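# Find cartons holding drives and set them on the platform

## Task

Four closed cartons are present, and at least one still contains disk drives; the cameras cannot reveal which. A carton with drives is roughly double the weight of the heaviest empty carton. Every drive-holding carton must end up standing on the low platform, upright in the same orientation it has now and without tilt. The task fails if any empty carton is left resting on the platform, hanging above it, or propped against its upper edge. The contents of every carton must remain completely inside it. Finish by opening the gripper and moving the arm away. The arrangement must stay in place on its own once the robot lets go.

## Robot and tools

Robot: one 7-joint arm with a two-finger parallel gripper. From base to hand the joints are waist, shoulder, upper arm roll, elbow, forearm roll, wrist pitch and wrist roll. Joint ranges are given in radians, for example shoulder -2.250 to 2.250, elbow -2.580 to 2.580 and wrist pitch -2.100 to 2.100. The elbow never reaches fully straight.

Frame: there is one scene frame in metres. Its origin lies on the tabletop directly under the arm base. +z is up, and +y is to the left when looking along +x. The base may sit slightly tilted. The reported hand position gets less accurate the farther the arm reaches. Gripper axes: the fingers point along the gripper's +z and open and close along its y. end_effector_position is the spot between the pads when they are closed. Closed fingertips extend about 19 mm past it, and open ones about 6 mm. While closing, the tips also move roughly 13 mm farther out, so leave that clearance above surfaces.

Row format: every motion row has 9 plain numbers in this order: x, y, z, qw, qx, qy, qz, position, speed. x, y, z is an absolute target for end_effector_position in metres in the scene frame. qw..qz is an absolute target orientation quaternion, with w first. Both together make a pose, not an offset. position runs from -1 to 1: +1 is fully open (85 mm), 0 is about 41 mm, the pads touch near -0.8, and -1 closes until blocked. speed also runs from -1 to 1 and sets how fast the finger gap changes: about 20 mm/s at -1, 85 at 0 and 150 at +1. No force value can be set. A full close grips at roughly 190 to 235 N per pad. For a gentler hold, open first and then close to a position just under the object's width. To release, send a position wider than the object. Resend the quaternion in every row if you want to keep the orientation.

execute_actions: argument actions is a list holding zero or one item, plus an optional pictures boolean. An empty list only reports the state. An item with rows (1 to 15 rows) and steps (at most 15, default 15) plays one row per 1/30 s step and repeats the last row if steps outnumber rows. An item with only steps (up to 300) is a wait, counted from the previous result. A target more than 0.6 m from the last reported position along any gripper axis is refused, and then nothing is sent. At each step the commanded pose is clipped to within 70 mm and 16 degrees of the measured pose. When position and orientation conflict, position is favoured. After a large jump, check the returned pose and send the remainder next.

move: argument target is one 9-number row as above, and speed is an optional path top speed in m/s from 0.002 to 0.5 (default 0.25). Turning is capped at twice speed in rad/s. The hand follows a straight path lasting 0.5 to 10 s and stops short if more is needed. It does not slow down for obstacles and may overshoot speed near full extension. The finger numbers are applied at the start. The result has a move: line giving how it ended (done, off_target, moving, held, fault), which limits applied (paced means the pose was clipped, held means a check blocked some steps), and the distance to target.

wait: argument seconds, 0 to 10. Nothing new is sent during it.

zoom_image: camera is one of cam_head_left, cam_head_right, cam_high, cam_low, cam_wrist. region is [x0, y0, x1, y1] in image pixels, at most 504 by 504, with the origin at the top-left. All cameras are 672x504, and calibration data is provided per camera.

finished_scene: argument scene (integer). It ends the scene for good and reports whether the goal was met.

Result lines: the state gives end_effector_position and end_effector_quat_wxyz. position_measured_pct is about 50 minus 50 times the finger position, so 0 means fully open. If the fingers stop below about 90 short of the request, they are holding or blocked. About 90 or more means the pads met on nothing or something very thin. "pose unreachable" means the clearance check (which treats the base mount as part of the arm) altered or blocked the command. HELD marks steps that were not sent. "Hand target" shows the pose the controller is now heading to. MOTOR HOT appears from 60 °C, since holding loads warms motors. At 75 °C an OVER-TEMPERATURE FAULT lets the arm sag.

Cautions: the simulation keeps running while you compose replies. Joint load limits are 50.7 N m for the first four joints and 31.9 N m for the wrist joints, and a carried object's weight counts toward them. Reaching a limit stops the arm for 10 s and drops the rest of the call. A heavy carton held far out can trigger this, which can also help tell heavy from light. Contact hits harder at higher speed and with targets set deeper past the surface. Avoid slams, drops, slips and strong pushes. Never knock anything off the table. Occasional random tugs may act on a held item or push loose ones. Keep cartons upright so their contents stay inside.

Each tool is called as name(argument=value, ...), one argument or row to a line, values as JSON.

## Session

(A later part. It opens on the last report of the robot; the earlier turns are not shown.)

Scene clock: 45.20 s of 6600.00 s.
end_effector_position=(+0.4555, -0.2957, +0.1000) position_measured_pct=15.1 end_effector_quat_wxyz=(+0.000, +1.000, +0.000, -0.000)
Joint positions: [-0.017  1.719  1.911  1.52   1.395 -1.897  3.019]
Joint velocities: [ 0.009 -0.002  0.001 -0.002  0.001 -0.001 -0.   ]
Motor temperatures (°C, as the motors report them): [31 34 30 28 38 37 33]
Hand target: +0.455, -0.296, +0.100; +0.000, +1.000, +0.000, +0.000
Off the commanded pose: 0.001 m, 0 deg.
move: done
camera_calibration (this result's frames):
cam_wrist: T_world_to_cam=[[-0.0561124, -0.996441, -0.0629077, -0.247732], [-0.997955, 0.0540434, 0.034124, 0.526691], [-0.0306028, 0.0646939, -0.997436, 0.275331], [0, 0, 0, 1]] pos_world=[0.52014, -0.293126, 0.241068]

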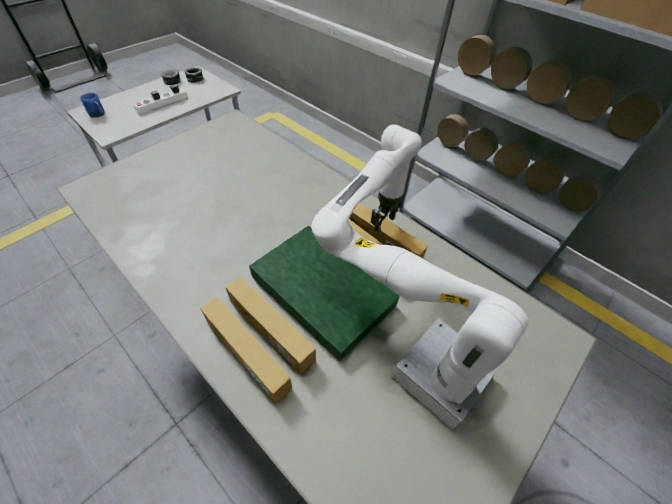

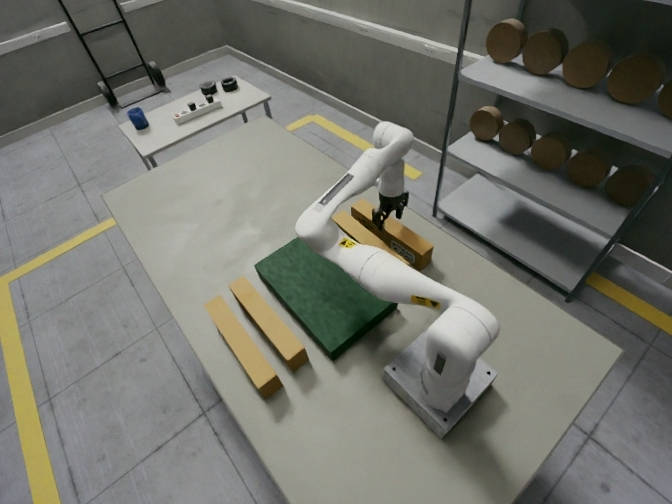

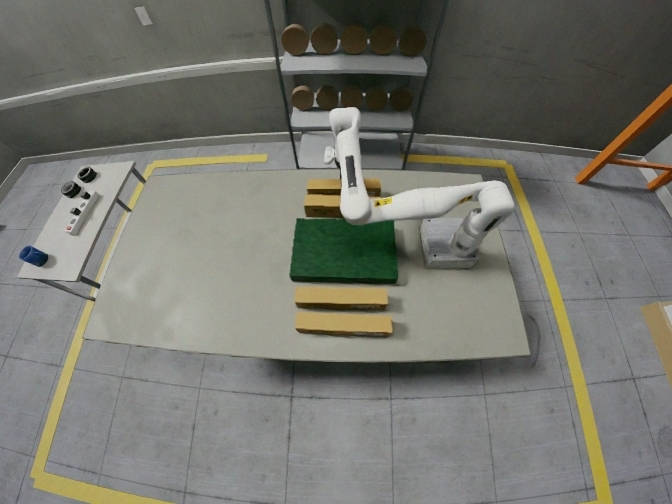

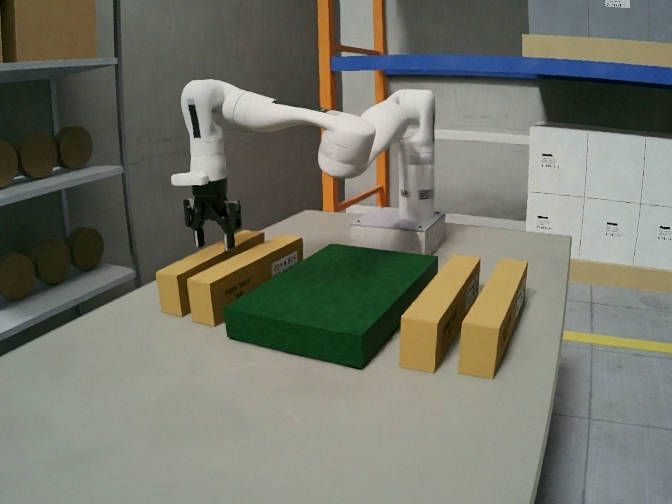

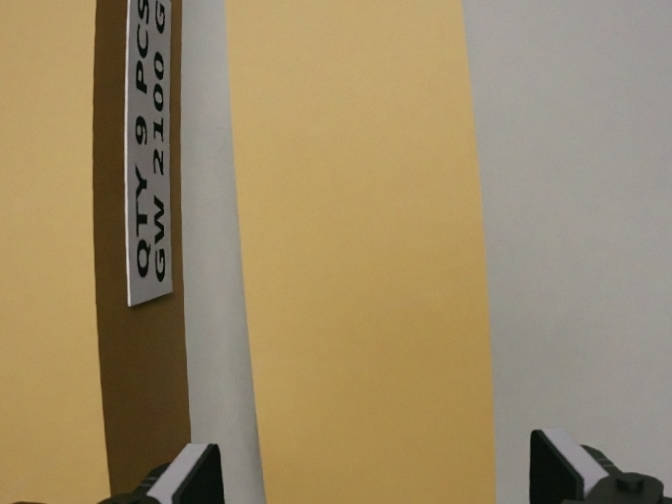

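move(
  target=[0.455,-0.297,0.057,0,1,0,0,0.7,0],
  speed=0.1,
)

execute_actions(
  actions=[
    {"rows":[[0.455,-0.297,0.057,0,1,0,0,-1,-0.3]],"steps":15},
  ],
  pictures=false,
)

move(
  target=[0.455,-0.297,0.077,0,1,0,0,-1,-0.3],
  speed=0.05,
)

Scene clock: 51.90 s of 6600.00 s.
end_effector_position=(+0.4552, -0.2970, +0.0571) position_measured_pct=15.1 end_effector_quat_wxyz=(-0.000, +1.000, -0.000, +0.000)
Joint positions: [-0.025  1.786  1.865  1.529  1.332 -1.847  3.007]
Joint velocities: [-0.002  0.003 -0.001  0.     0.002  0.001  0.003]
Motor temperatures (°C, as the motors report them): [31 34 30 28 38 37 33]
Hand target: +0.455, -0.297, +0.057; -0.000, +1.000, +0.000, +0.000
Off the commanded pose: 0.000 m, 0 deg.
After step 90, 2.97 s passed at rest.
move: done
camera_calibration (this result's frames):
cam_wrist: T_world_to_cam=[[-0.0569416, -0.996363, -0.0633972, -0.25129], [-0.997928, 0.0548968, 0.0335423, 0.528158], [-0.02994, 0.0651758, -0.997425, 0.232489], [0, 0, 0, 1]] pos_world=[0.519716, -0.294523, 0.198244]

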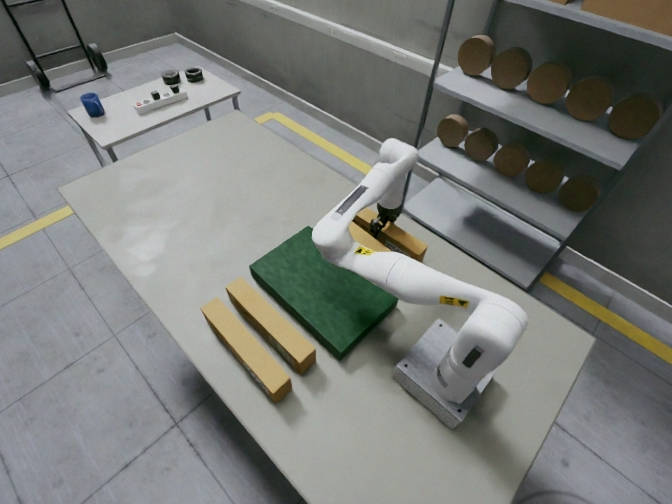

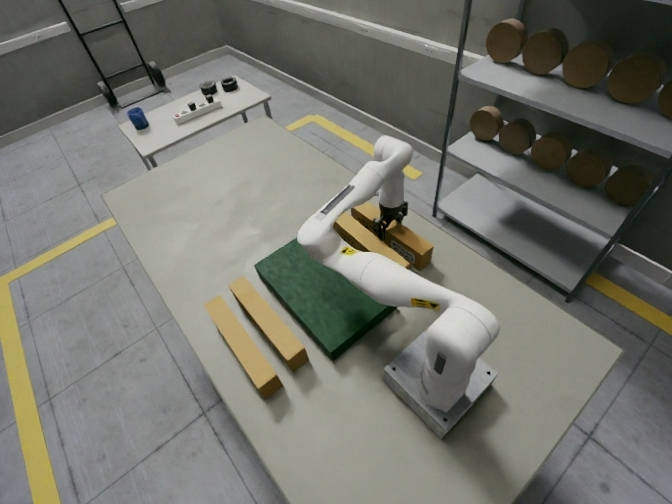

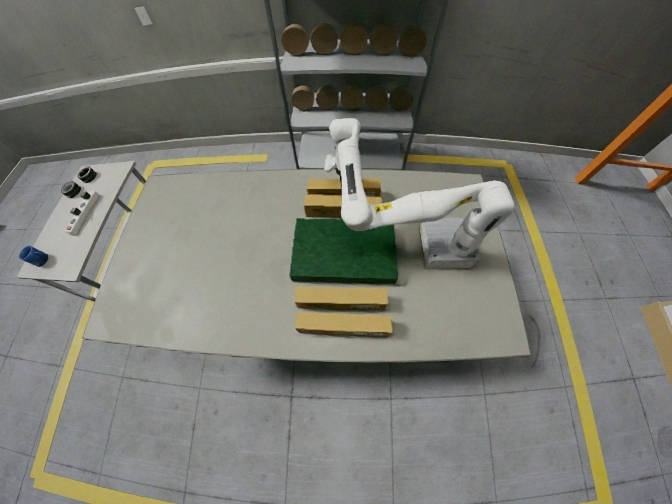

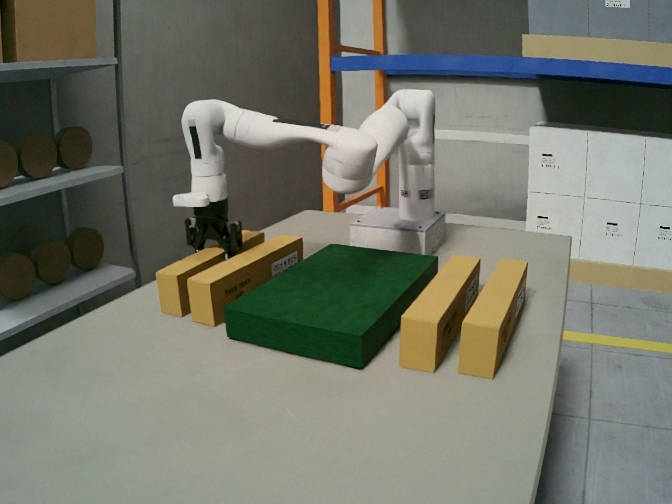

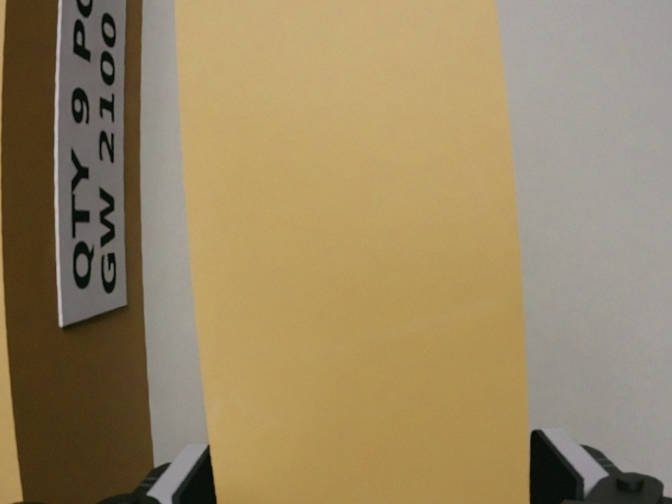

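Scene clock: 52.40 s of 6600.00 s.
end_effector_position=(+0.4551, -0.2967, +0.0577) position_measured_pct=35.7 end_effector_quat_wxyz=(-0.000, +1.000, +0.000, +0.000)
Joint positions: [-0.025  1.785  1.866  1.529  1.333 -1.848  3.008]
Joint velocities: [ 0.001  0.     0.001  0.    -0.001 -0.001 -0.001]
Motor temperatures (°C, as the motors report them): [31 34 30 28 38 37 33]
Hand target: +0.455, -0.297, +0.057; -0.000, +1.000, +0.000, -0.000
Off the commanded pose: 0.001 m, 0 deg.
Steps of this call (steps 1 to 15: all 15 steps of this action). Readings (end_effector_position | what the end effector reports):
1: (+0.4551, -0.2970, +0.0571) | position_measured_pct=15.1
2: (+0.4551, -0.2970, +0.0571) | position_measured_pct=15.5
4: (+0.4550, -0.2970, +0.0570) | position_measured_pct=18.7
8: (+0.4550, -0.2970, +0.0570) | position_measured_pct=27.4
15: the state above

Scene clock: 53.33 s of 6600.00 s.
end_effector_position=(+0.4534, -0.2963, +0.0736) position_measured_pct=35.7 end_effector_quat_wxyz=(-0.002, +1.000, +0.000, -0.003)
Joint positions: [-0.02   1.759  1.882  1.526  1.362 -1.869  3.014]
Joint velocities: [ 0.001 -0.001 -0.002 -0.    -0.    -0.     0.001]
Motor temperatures (°C, as the motors report them): [31 34 30 28 38 37 33]
Hand target: +0.455, -0.297, +0.077; +0.000, +1.000, -0.000, -0.000
Off the commanded pose: 0.004 m, 0 deg.
move: off_target
camera_calibration (this result's frames):
cam_wrist: T_world_to_cam=[[-0.0571787, -0.99617, -0.0661448, -0.249292], [-0.997714, 0.0546264, 0.039773, 0.525167], [-0.0360074, 0.0682678, -0.997017, 0.25249], [0, 0, 0, 1]] pos_world=[0.518804, -0.294262, 0.21436]

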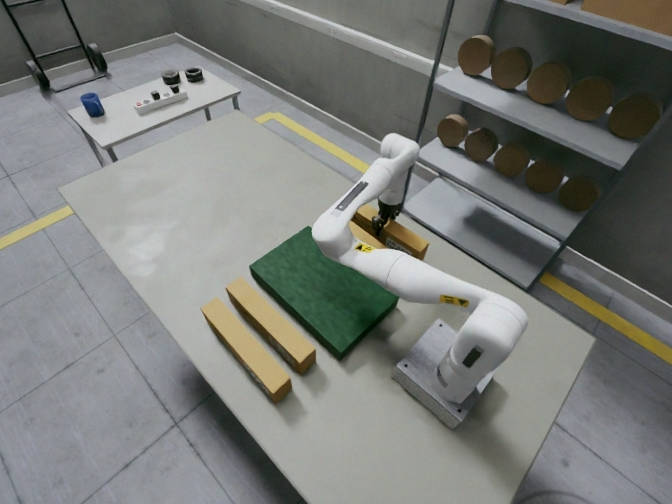

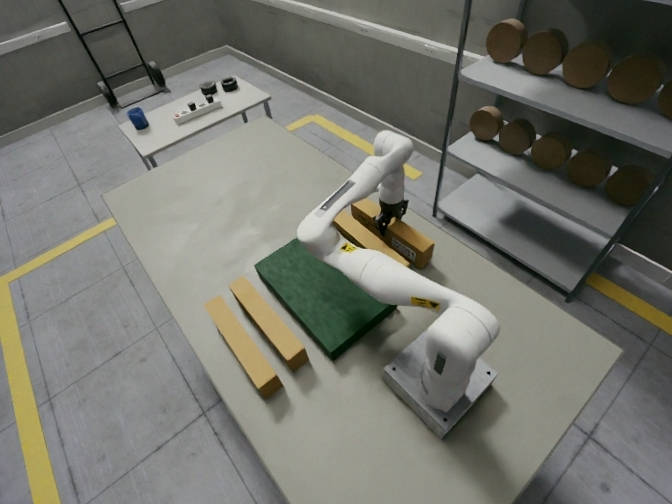

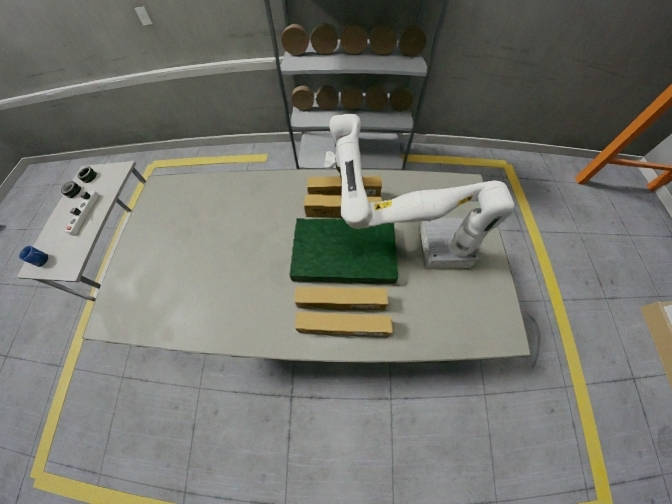

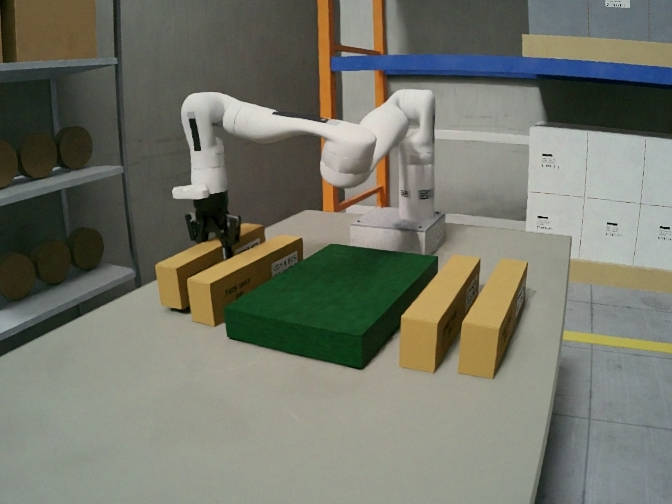

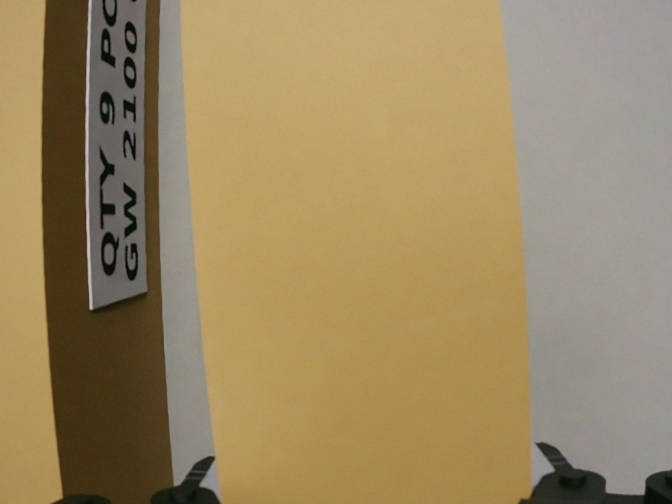

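Likely the half-weight decoy. Put down, go to the other side.

move(
  target=[0.455,-0.297,0.058,0,1,0,0,-1,-0.3],
  speed=0.04,
)

execute_actions(
  actions=[
    {"rows":[[0.455,-0.297,0.058,0,1,0,0,0.7,0]],"steps":10},
  ],
  pictures=false,
)

move(
  target=[0.455,-0.297,0.11,0,1,0,0,0.7,0],
  speed=0.15,
)

move(
  target=[0.463,0.208,0.11,0,1,0,0,0.7,0],
  speed=0.25,
)

Scene clock: 62.13 s of 6600.00 s.
end_effector_position=(+0.4545, -0.2969, +0.0578) position_measured_pct=35.7 end_effector_quat_wxyz=(-0.000, +1.000, -0.000, -0.001)
Joint positions: [-0.025  1.785  1.865  1.529  1.335 -1.848  3.008]
Joint velocities: [ 0.    -0.     0.001  0.     0.001  0.001  0.   ]
Motor temperatures (°C, as the motors report them): [31 34 30 28 38 37 33]
Hand target: +0.455, -0.297, +0.058; -0.000, +1.000, +0.000, +0.000
Off the commanded pose: 0.001 m, 0 deg.
After step 90, 5.10 s passed at rest.
move: done
camera_calibration (this result's frames):
cam_wrist: T_world_to_cam=[[-0.0577906, -0.996291, -0.063757, -0.250742], [-0.997836, 0.055637, 0.0350547, 0.527536], [-0.0313774, 0.0656448, -0.99735, 0.233927], [0, 0, 0, 1]] pos_world=[0.519244, -0.294518, 0.198828]

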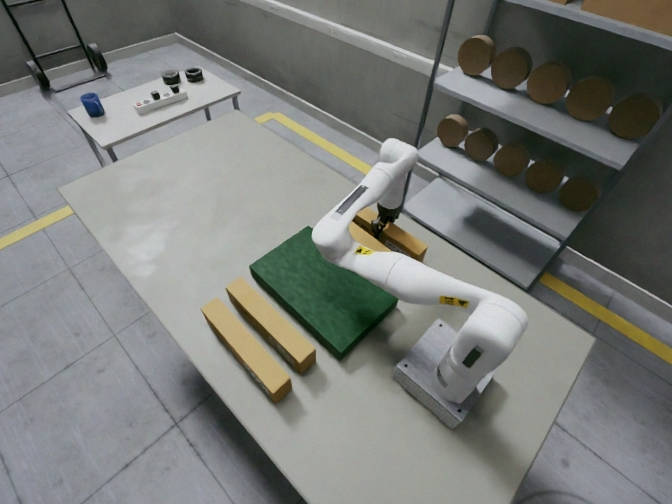

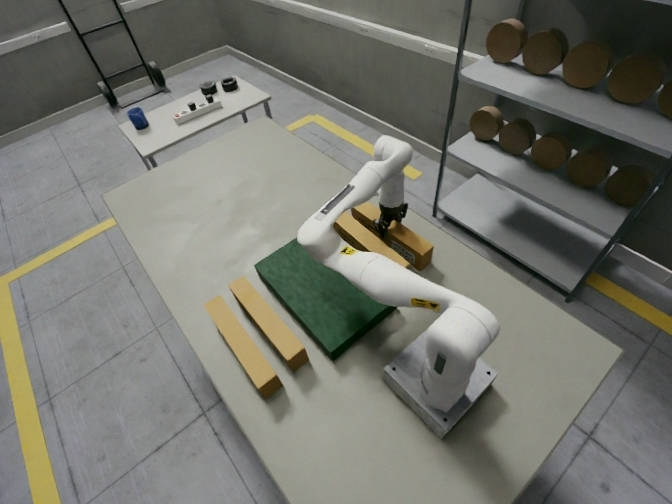

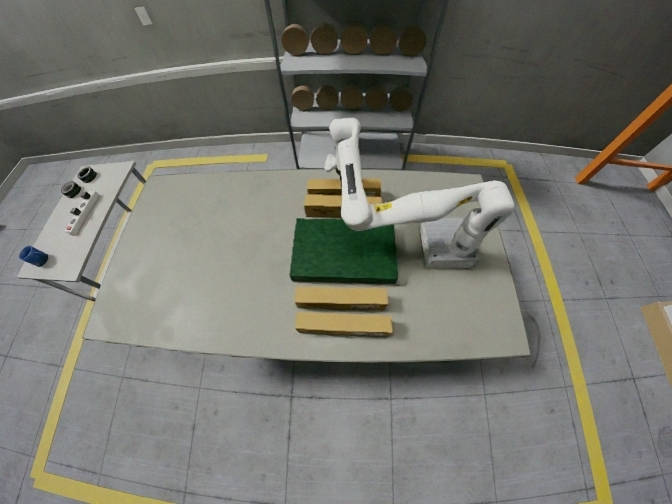

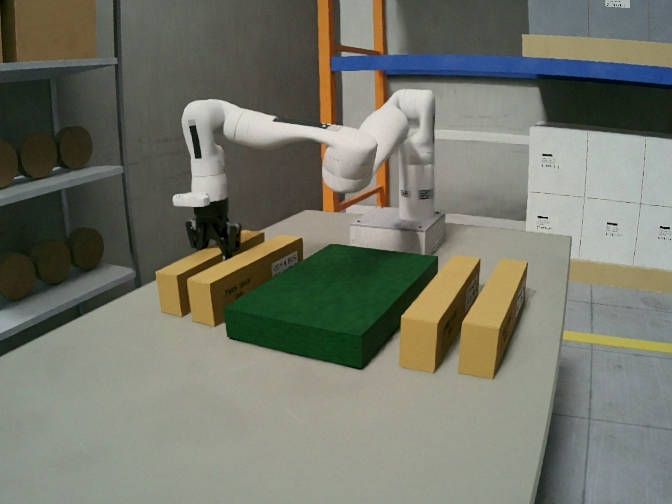

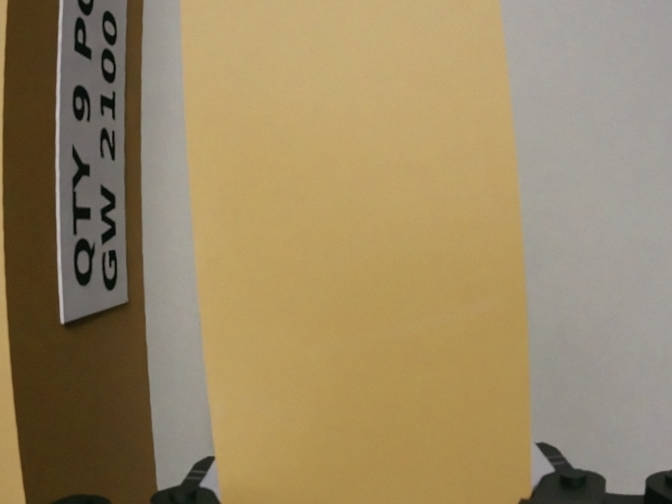

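Scene clock: 62.47 s of 6600.00 s.
end_effector_position=(+0.4550, -0.2970, +0.0580) position_measured_pct=16.3 end_effector_quat_wxyz=(+0.000, +1.000, -0.000, -0.000)
Joint positions: [-0.025  1.784  1.865  1.529  1.334 -1.847  3.008]
Joint velocities: [-0.    -0.     0.001 -0.    -0.    -0.     0.001]
Motor temperatures (°C, as the motors report them): [31 34 30 28 38 37 33]
Hand target: +0.455, -0.297, +0.058; +0.000, +1.000, -0.000, +0.000
Off the commanded pose: 0.000 m, 0 deg.
Steps of this call (steps 1 to 10: all 10 steps of this action). Readings (end_effector_position | what the end effector reports):
1: (+0.4545, -0.2969, +0.0578) | position_measured_pct=35.7
2: (+0.4545, -0.2968, +0.0573) | position_measured_pct=35.7
4: (+0.4546, -0.2969, +0.0573) | position_measured_pct=31.3
8: (+0.4549, -0.2970, +0.0579) | position_measured_pct=19.8
10: the state above

Scene clock: 63.47 s of 6600.00 s.
end_effector_position=(+0.4548, -0.2970, +0.1099) position_measured_pct=15.1 end_effector_quat_wxyz=(+0.000, +1.000, +0.000, -0.000)
Joint positions: [-0.011  1.703  1.921  1.515  1.409 -1.908  3.022]
Joint velocities: [ 0.002 -0.004  0.002 -0.001 -0.002 -0.001 -0.001]
Motor temperatures (°C, as the motors report them): [31 34 30 28 38 37 33]
Hand target: +0.455, -0.297, +0.110; +0.000, +1.000, -0.000, -0.000
Off the commanded pose: 0.000 m, 0 deg.
move: done
camera_calibration (this result's frames):
cam_wrist: T_world_to_cam=[[-0.0568879, -0.996399, -0.0628757, -0.248077], [-0.9979, 0.0547939, 0.0345414, 0.525862], [-0.0309718, 0.0647087, -0.997423, 0.285454], [0, 0, 0, 1]] pos_world=[0.519487, -0.294469, 0.250956]

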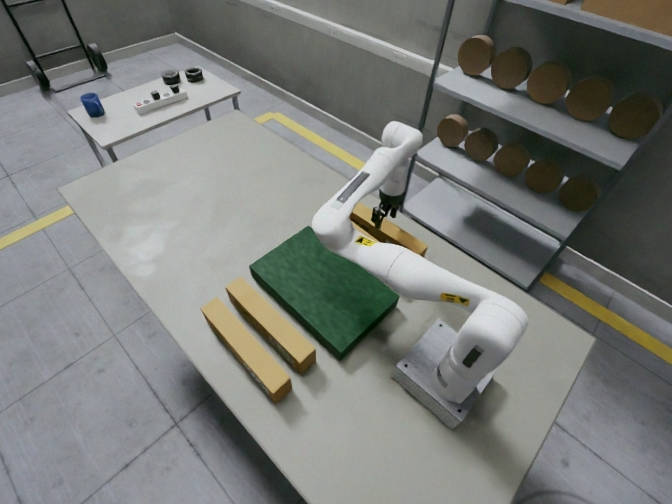

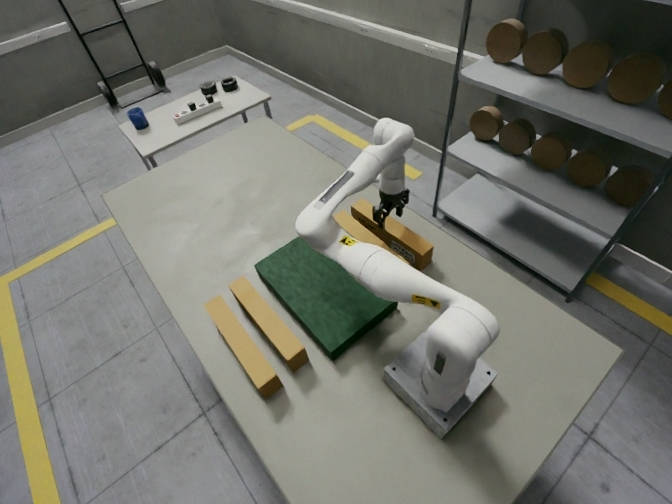

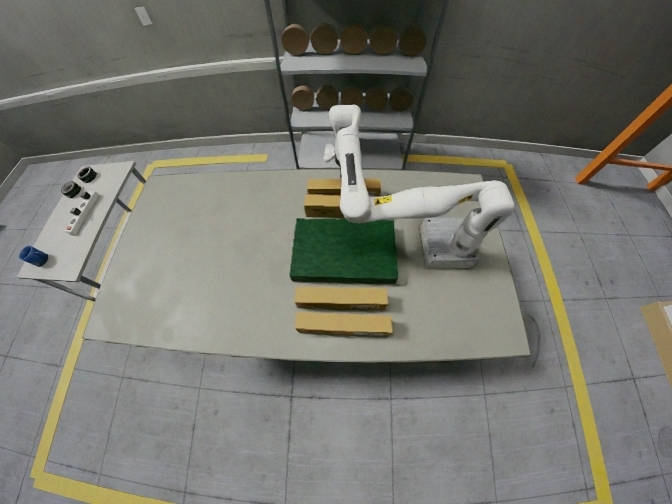

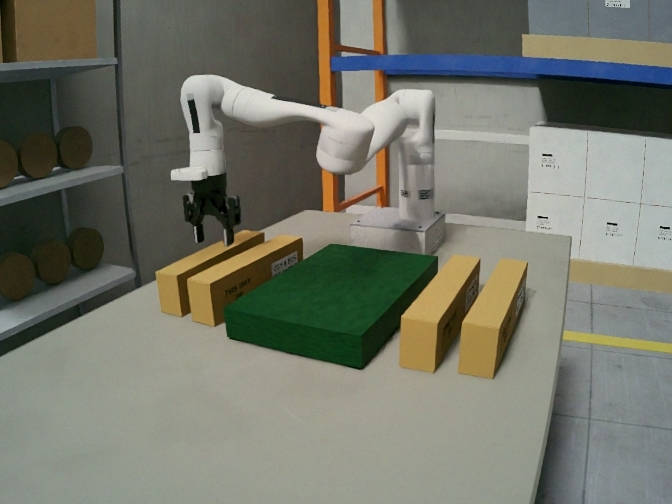

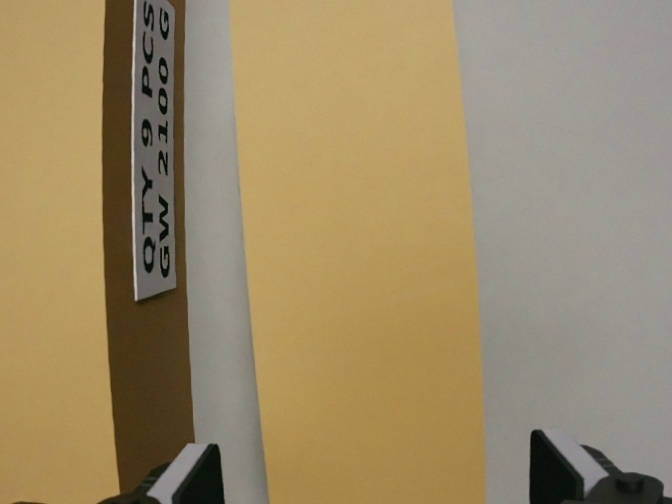

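Scene clock: 65.90 s of 6600.00 s.
end_effector_position=(+0.4611, +0.2086, +0.1099) position_measured_pct=15.1 end_effector_quat_wxyz=(-0.000, +1.000, -0.000, +0.000)
Joint positions: [-1.038  1.773  2.001  1.661  1.389 -2.007  2.107]
Joint velocities: [-0.004  0.001  0.001 -0.001 -0.    -0.001 -0.   ]
Motor temperatures (°C, as the motors report them): [31 34 30 28 38 37 33]
Hand target: +0.461, +0.209, +0.110; -0.000, +1.000, -0.000, +0.000
Off the commanded pose: 0.002 m, 0 deg.
move: done
camera_calibration (this result's frames):
cam_wrist: T_world_to_cam=[[-0.0574952, -0.996301, -0.0638706, 0.256412], [-0.997895, 0.0554285, 0.0336726, 0.504442], [-0.0300078, 0.0656722, -0.99739, 0.252341], [0, 0, 0, 1]] pos_world=[0.525694, 0.210931, 0.251074]

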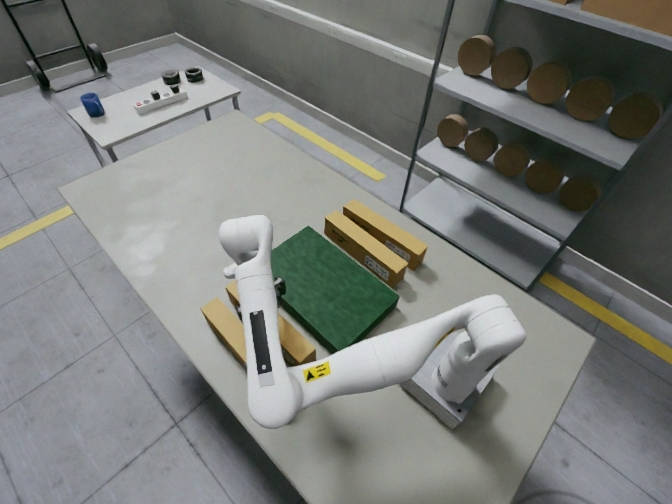

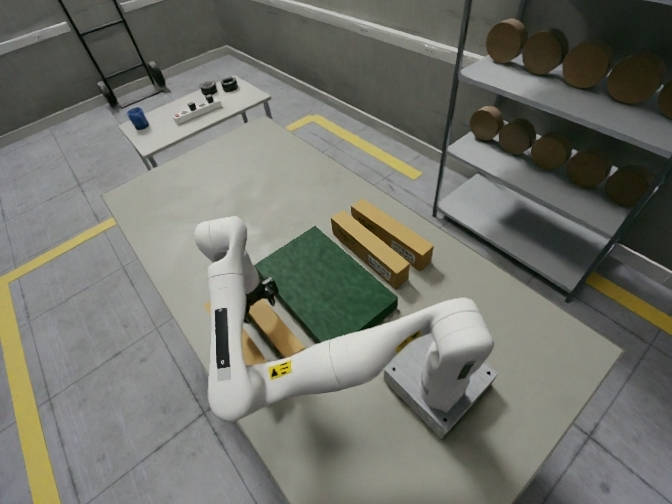

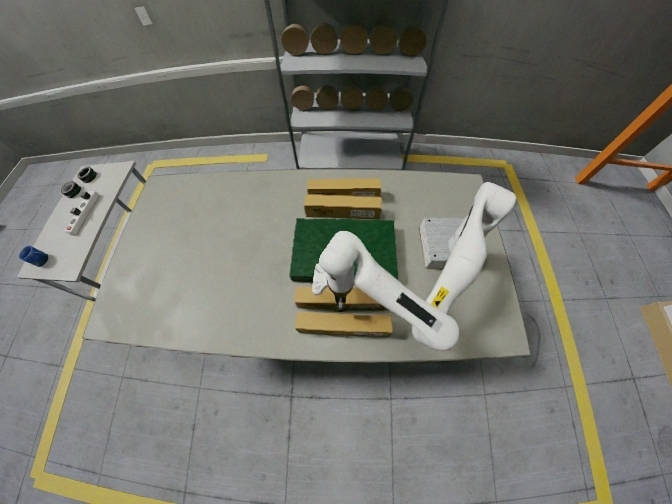

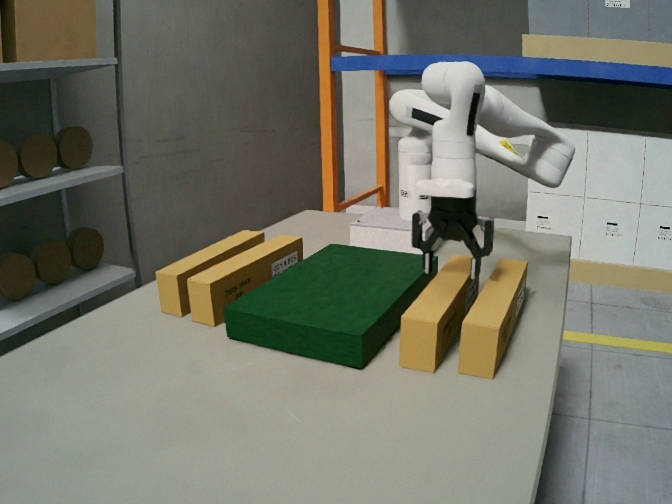

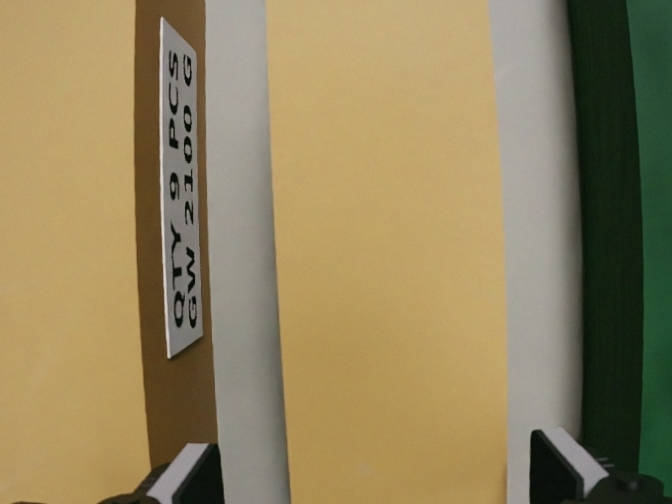

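move(
  target=[0.461,0.2025,0.058,0,1,0,0,0.7,0],
  speed=0.1,
)

execute_actions(
  actions=[
    {"rows":[[0.461,0.2025,0.058,0,1,0,0,-1,-0.3]],"steps":15},
  ],
  pictures=false,
)

move(
  target=[0.461,0.2025,0.078,0,1,0,0,-1,-0.3],
  speed=0.05,
)

Scene clock: 74.80 s of 6600.00 s.
end_effector_position=(+0.4611, +0.2027, +0.0581) position_measured_pct=15.1 end_effector_quat_wxyz=(-0.000, +1.000, -0.000, +0.000)
Joint positions: [-1.05   1.86   1.937  1.684  1.303 -1.951  2.098]
Joint velocities: [-0.001  0.004 -0.003  0.001  0.001  0.002  0.002]
Motor temperatures (°C, as the motors report them): [31 35 30 28 38 37 33]
Hand target: +0.461, +0.203, +0.058; -0.000, +1.000, +0.000, -0.000
Off the commanded pose: 0.000 m, 0 deg.
After step 90, 5.10 s passed at rest.
move: done
camera_calibration (this result's frames):
cam_wrist: T_world_to_cam=[[-0.0569933, -0.996333, -0.0638144, 0.247014], [-0.997914, 0.0549086, 0.0339601, 0.506591], [-0.0303316, 0.0656167, -0.997384, 0.201184], [0, 0, 0, 1]] pos_world=[0.525714, 0.205091, 0.199217]

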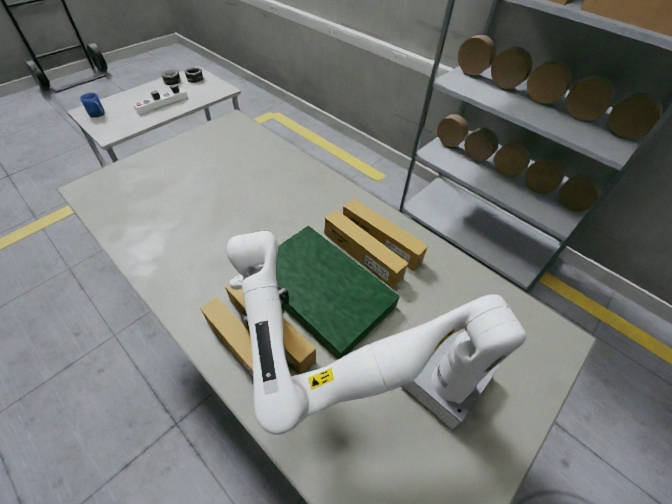

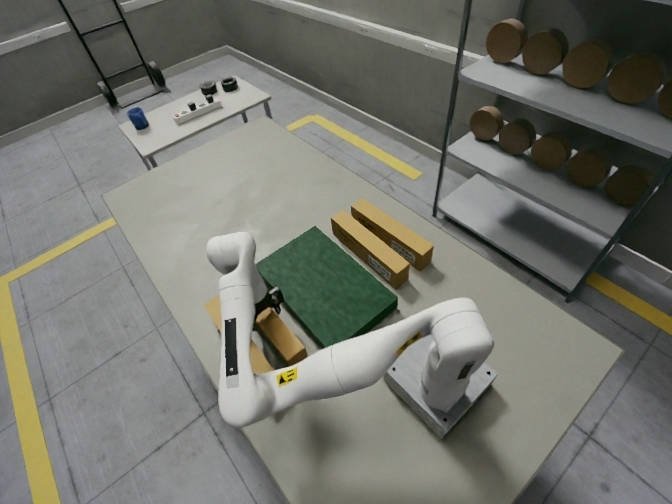

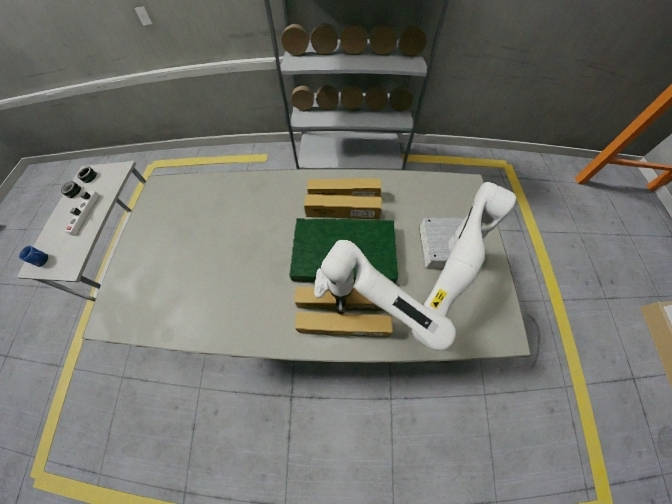

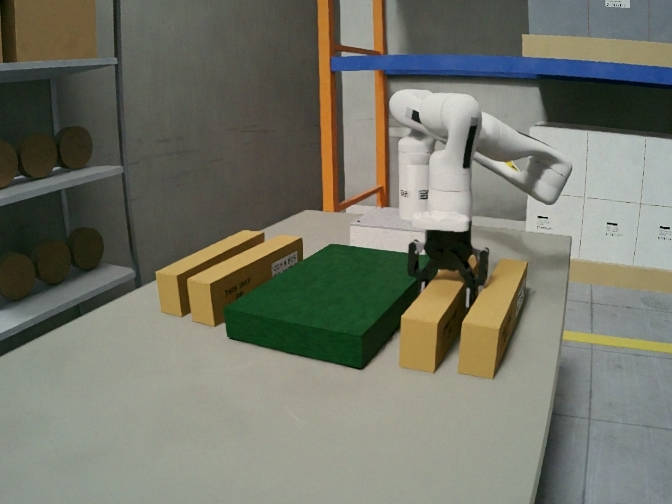

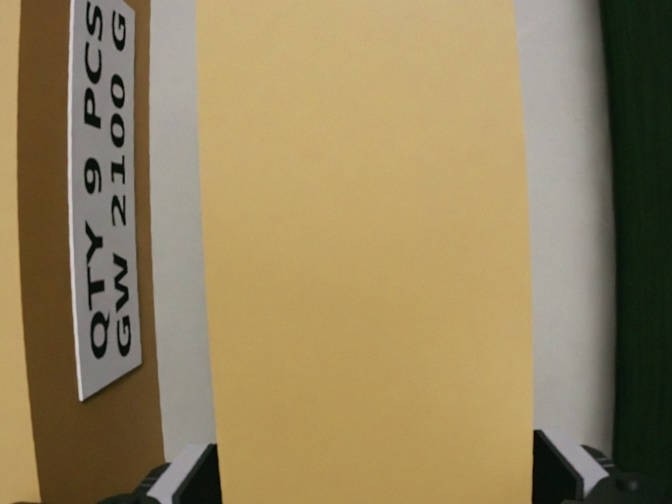

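Scene clock: 75.30 s of 6600.00 s.
end_effector_position=(+0.4611, +0.2026, +0.0586) position_measured_pct=36.1 end_effector_quat_wxyz=(-0.000, +1.000, -0.000, +0.000)
Joint positions: [-1.05   1.86   1.938  1.685  1.304 -1.951  2.098]
Joint velocities: [ 0.     0.001  0.001 -0.    -0.    -0.     0.002]
Motor temperatures (°C, as the motors report them): [31 35 30 28 38 37 33]
Hand target: +0.461, +0.202, +0.058; +0.000, +1.000, -0.000, -0.000
Off the commanded pose: 0.001 m, 0 deg.
Steps of this call (steps 1 to 15: all 15 steps of this action). Readings (end_effector_position | what the end effector reports):
1: (+0.4611, +0.2026, +0.0581) | position_measured_pct=15.1
2: (+0.4611, +0.2026, +0.0581) | position_measured_pct=15.5
4: (+0.4610, +0.2025, +0.0581) | position_measured_pct=18.7
8: (+0.4610, +0.2025, +0.0580) | position_measured_pct=27.4
15: the state above

Scene clock: 76.23 s of 6600.00 s.
end_effector_position=(+0.4608, +0.2023, +0.0775) position_measured_pct=36.1 end_effector_quat_wxyz=(+0.000, +1.000, +0.000, -0.000)
Joint positions: [-1.042  1.829  1.961  1.682  1.338 -1.974  2.11 ]
Joint velocities: [ 0.001 -0.002  0.001 -0.     0.001  0.001  0.002]
Motor temperatures (°C, as the motors report them): [31 35 30 28 38 37 33]
Hand target: +0.461, +0.202, +0.078; +0.000, +1.000, -0.000, +0.000
Off the commanded pose: 0.001 m, 0 deg.
move: done
camera_calibration (this result's frames):
cam_wrist: T_world_to_cam=[[-0.0569213, -0.996424, -0.0624471, 0.247725], [-0.997891, 0.0548269, 0.0347558, 0.505549], [-0.0312077, 0.0642938, -0.997443, 0.221274], [0, 0, 0, 1]] pos_world=[0.525489, 0.204895, 0.218607]

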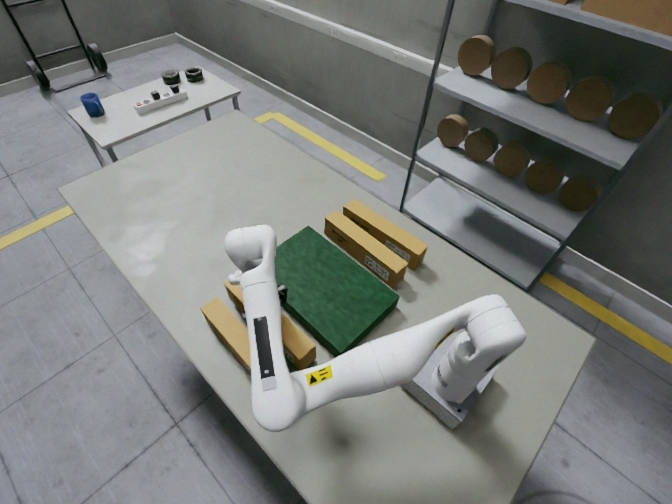

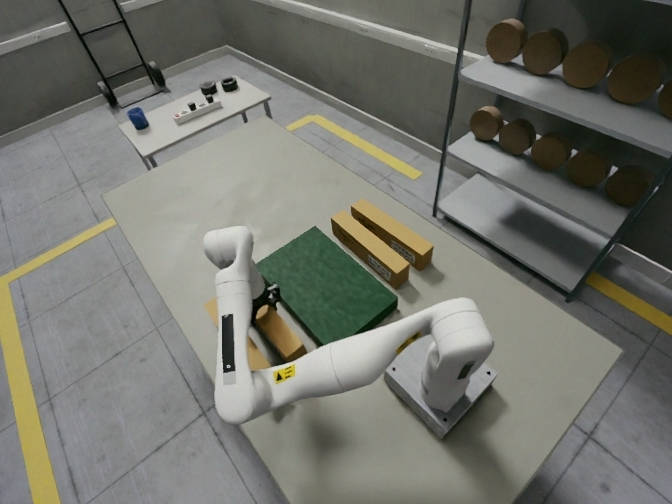

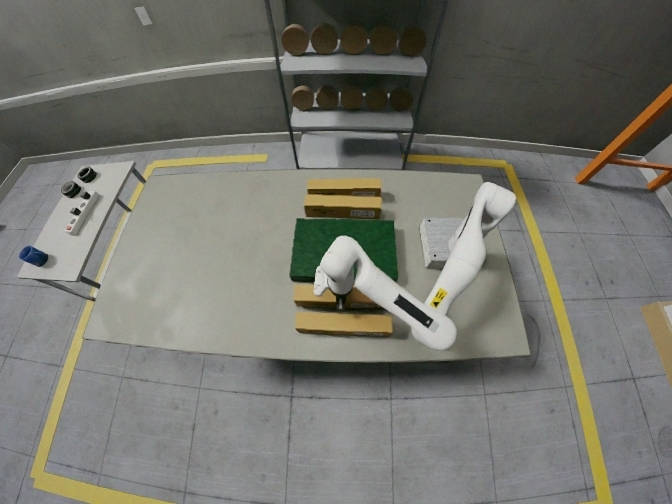

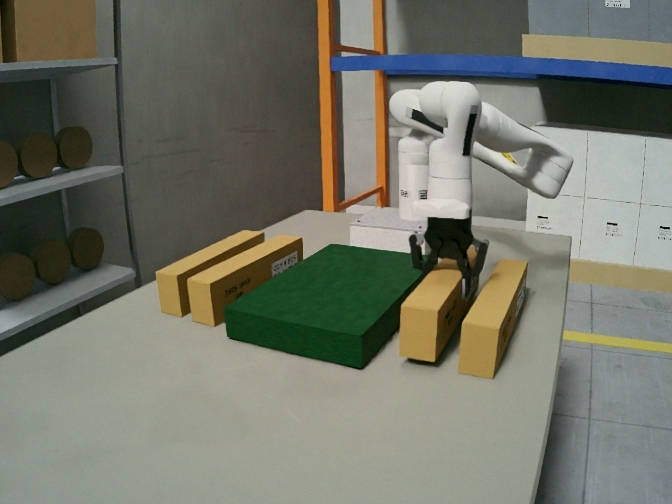

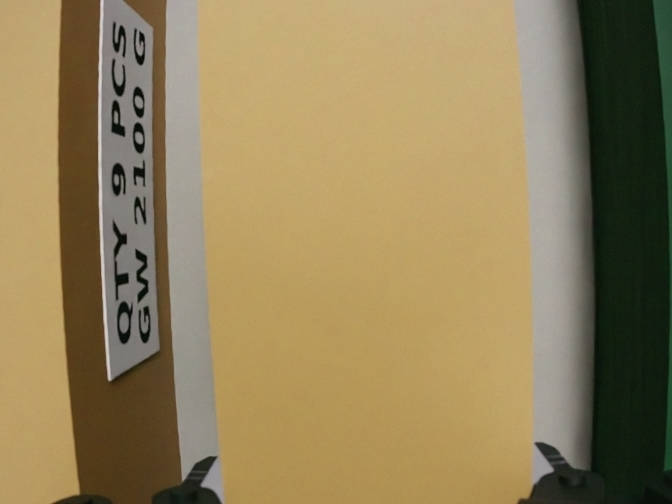

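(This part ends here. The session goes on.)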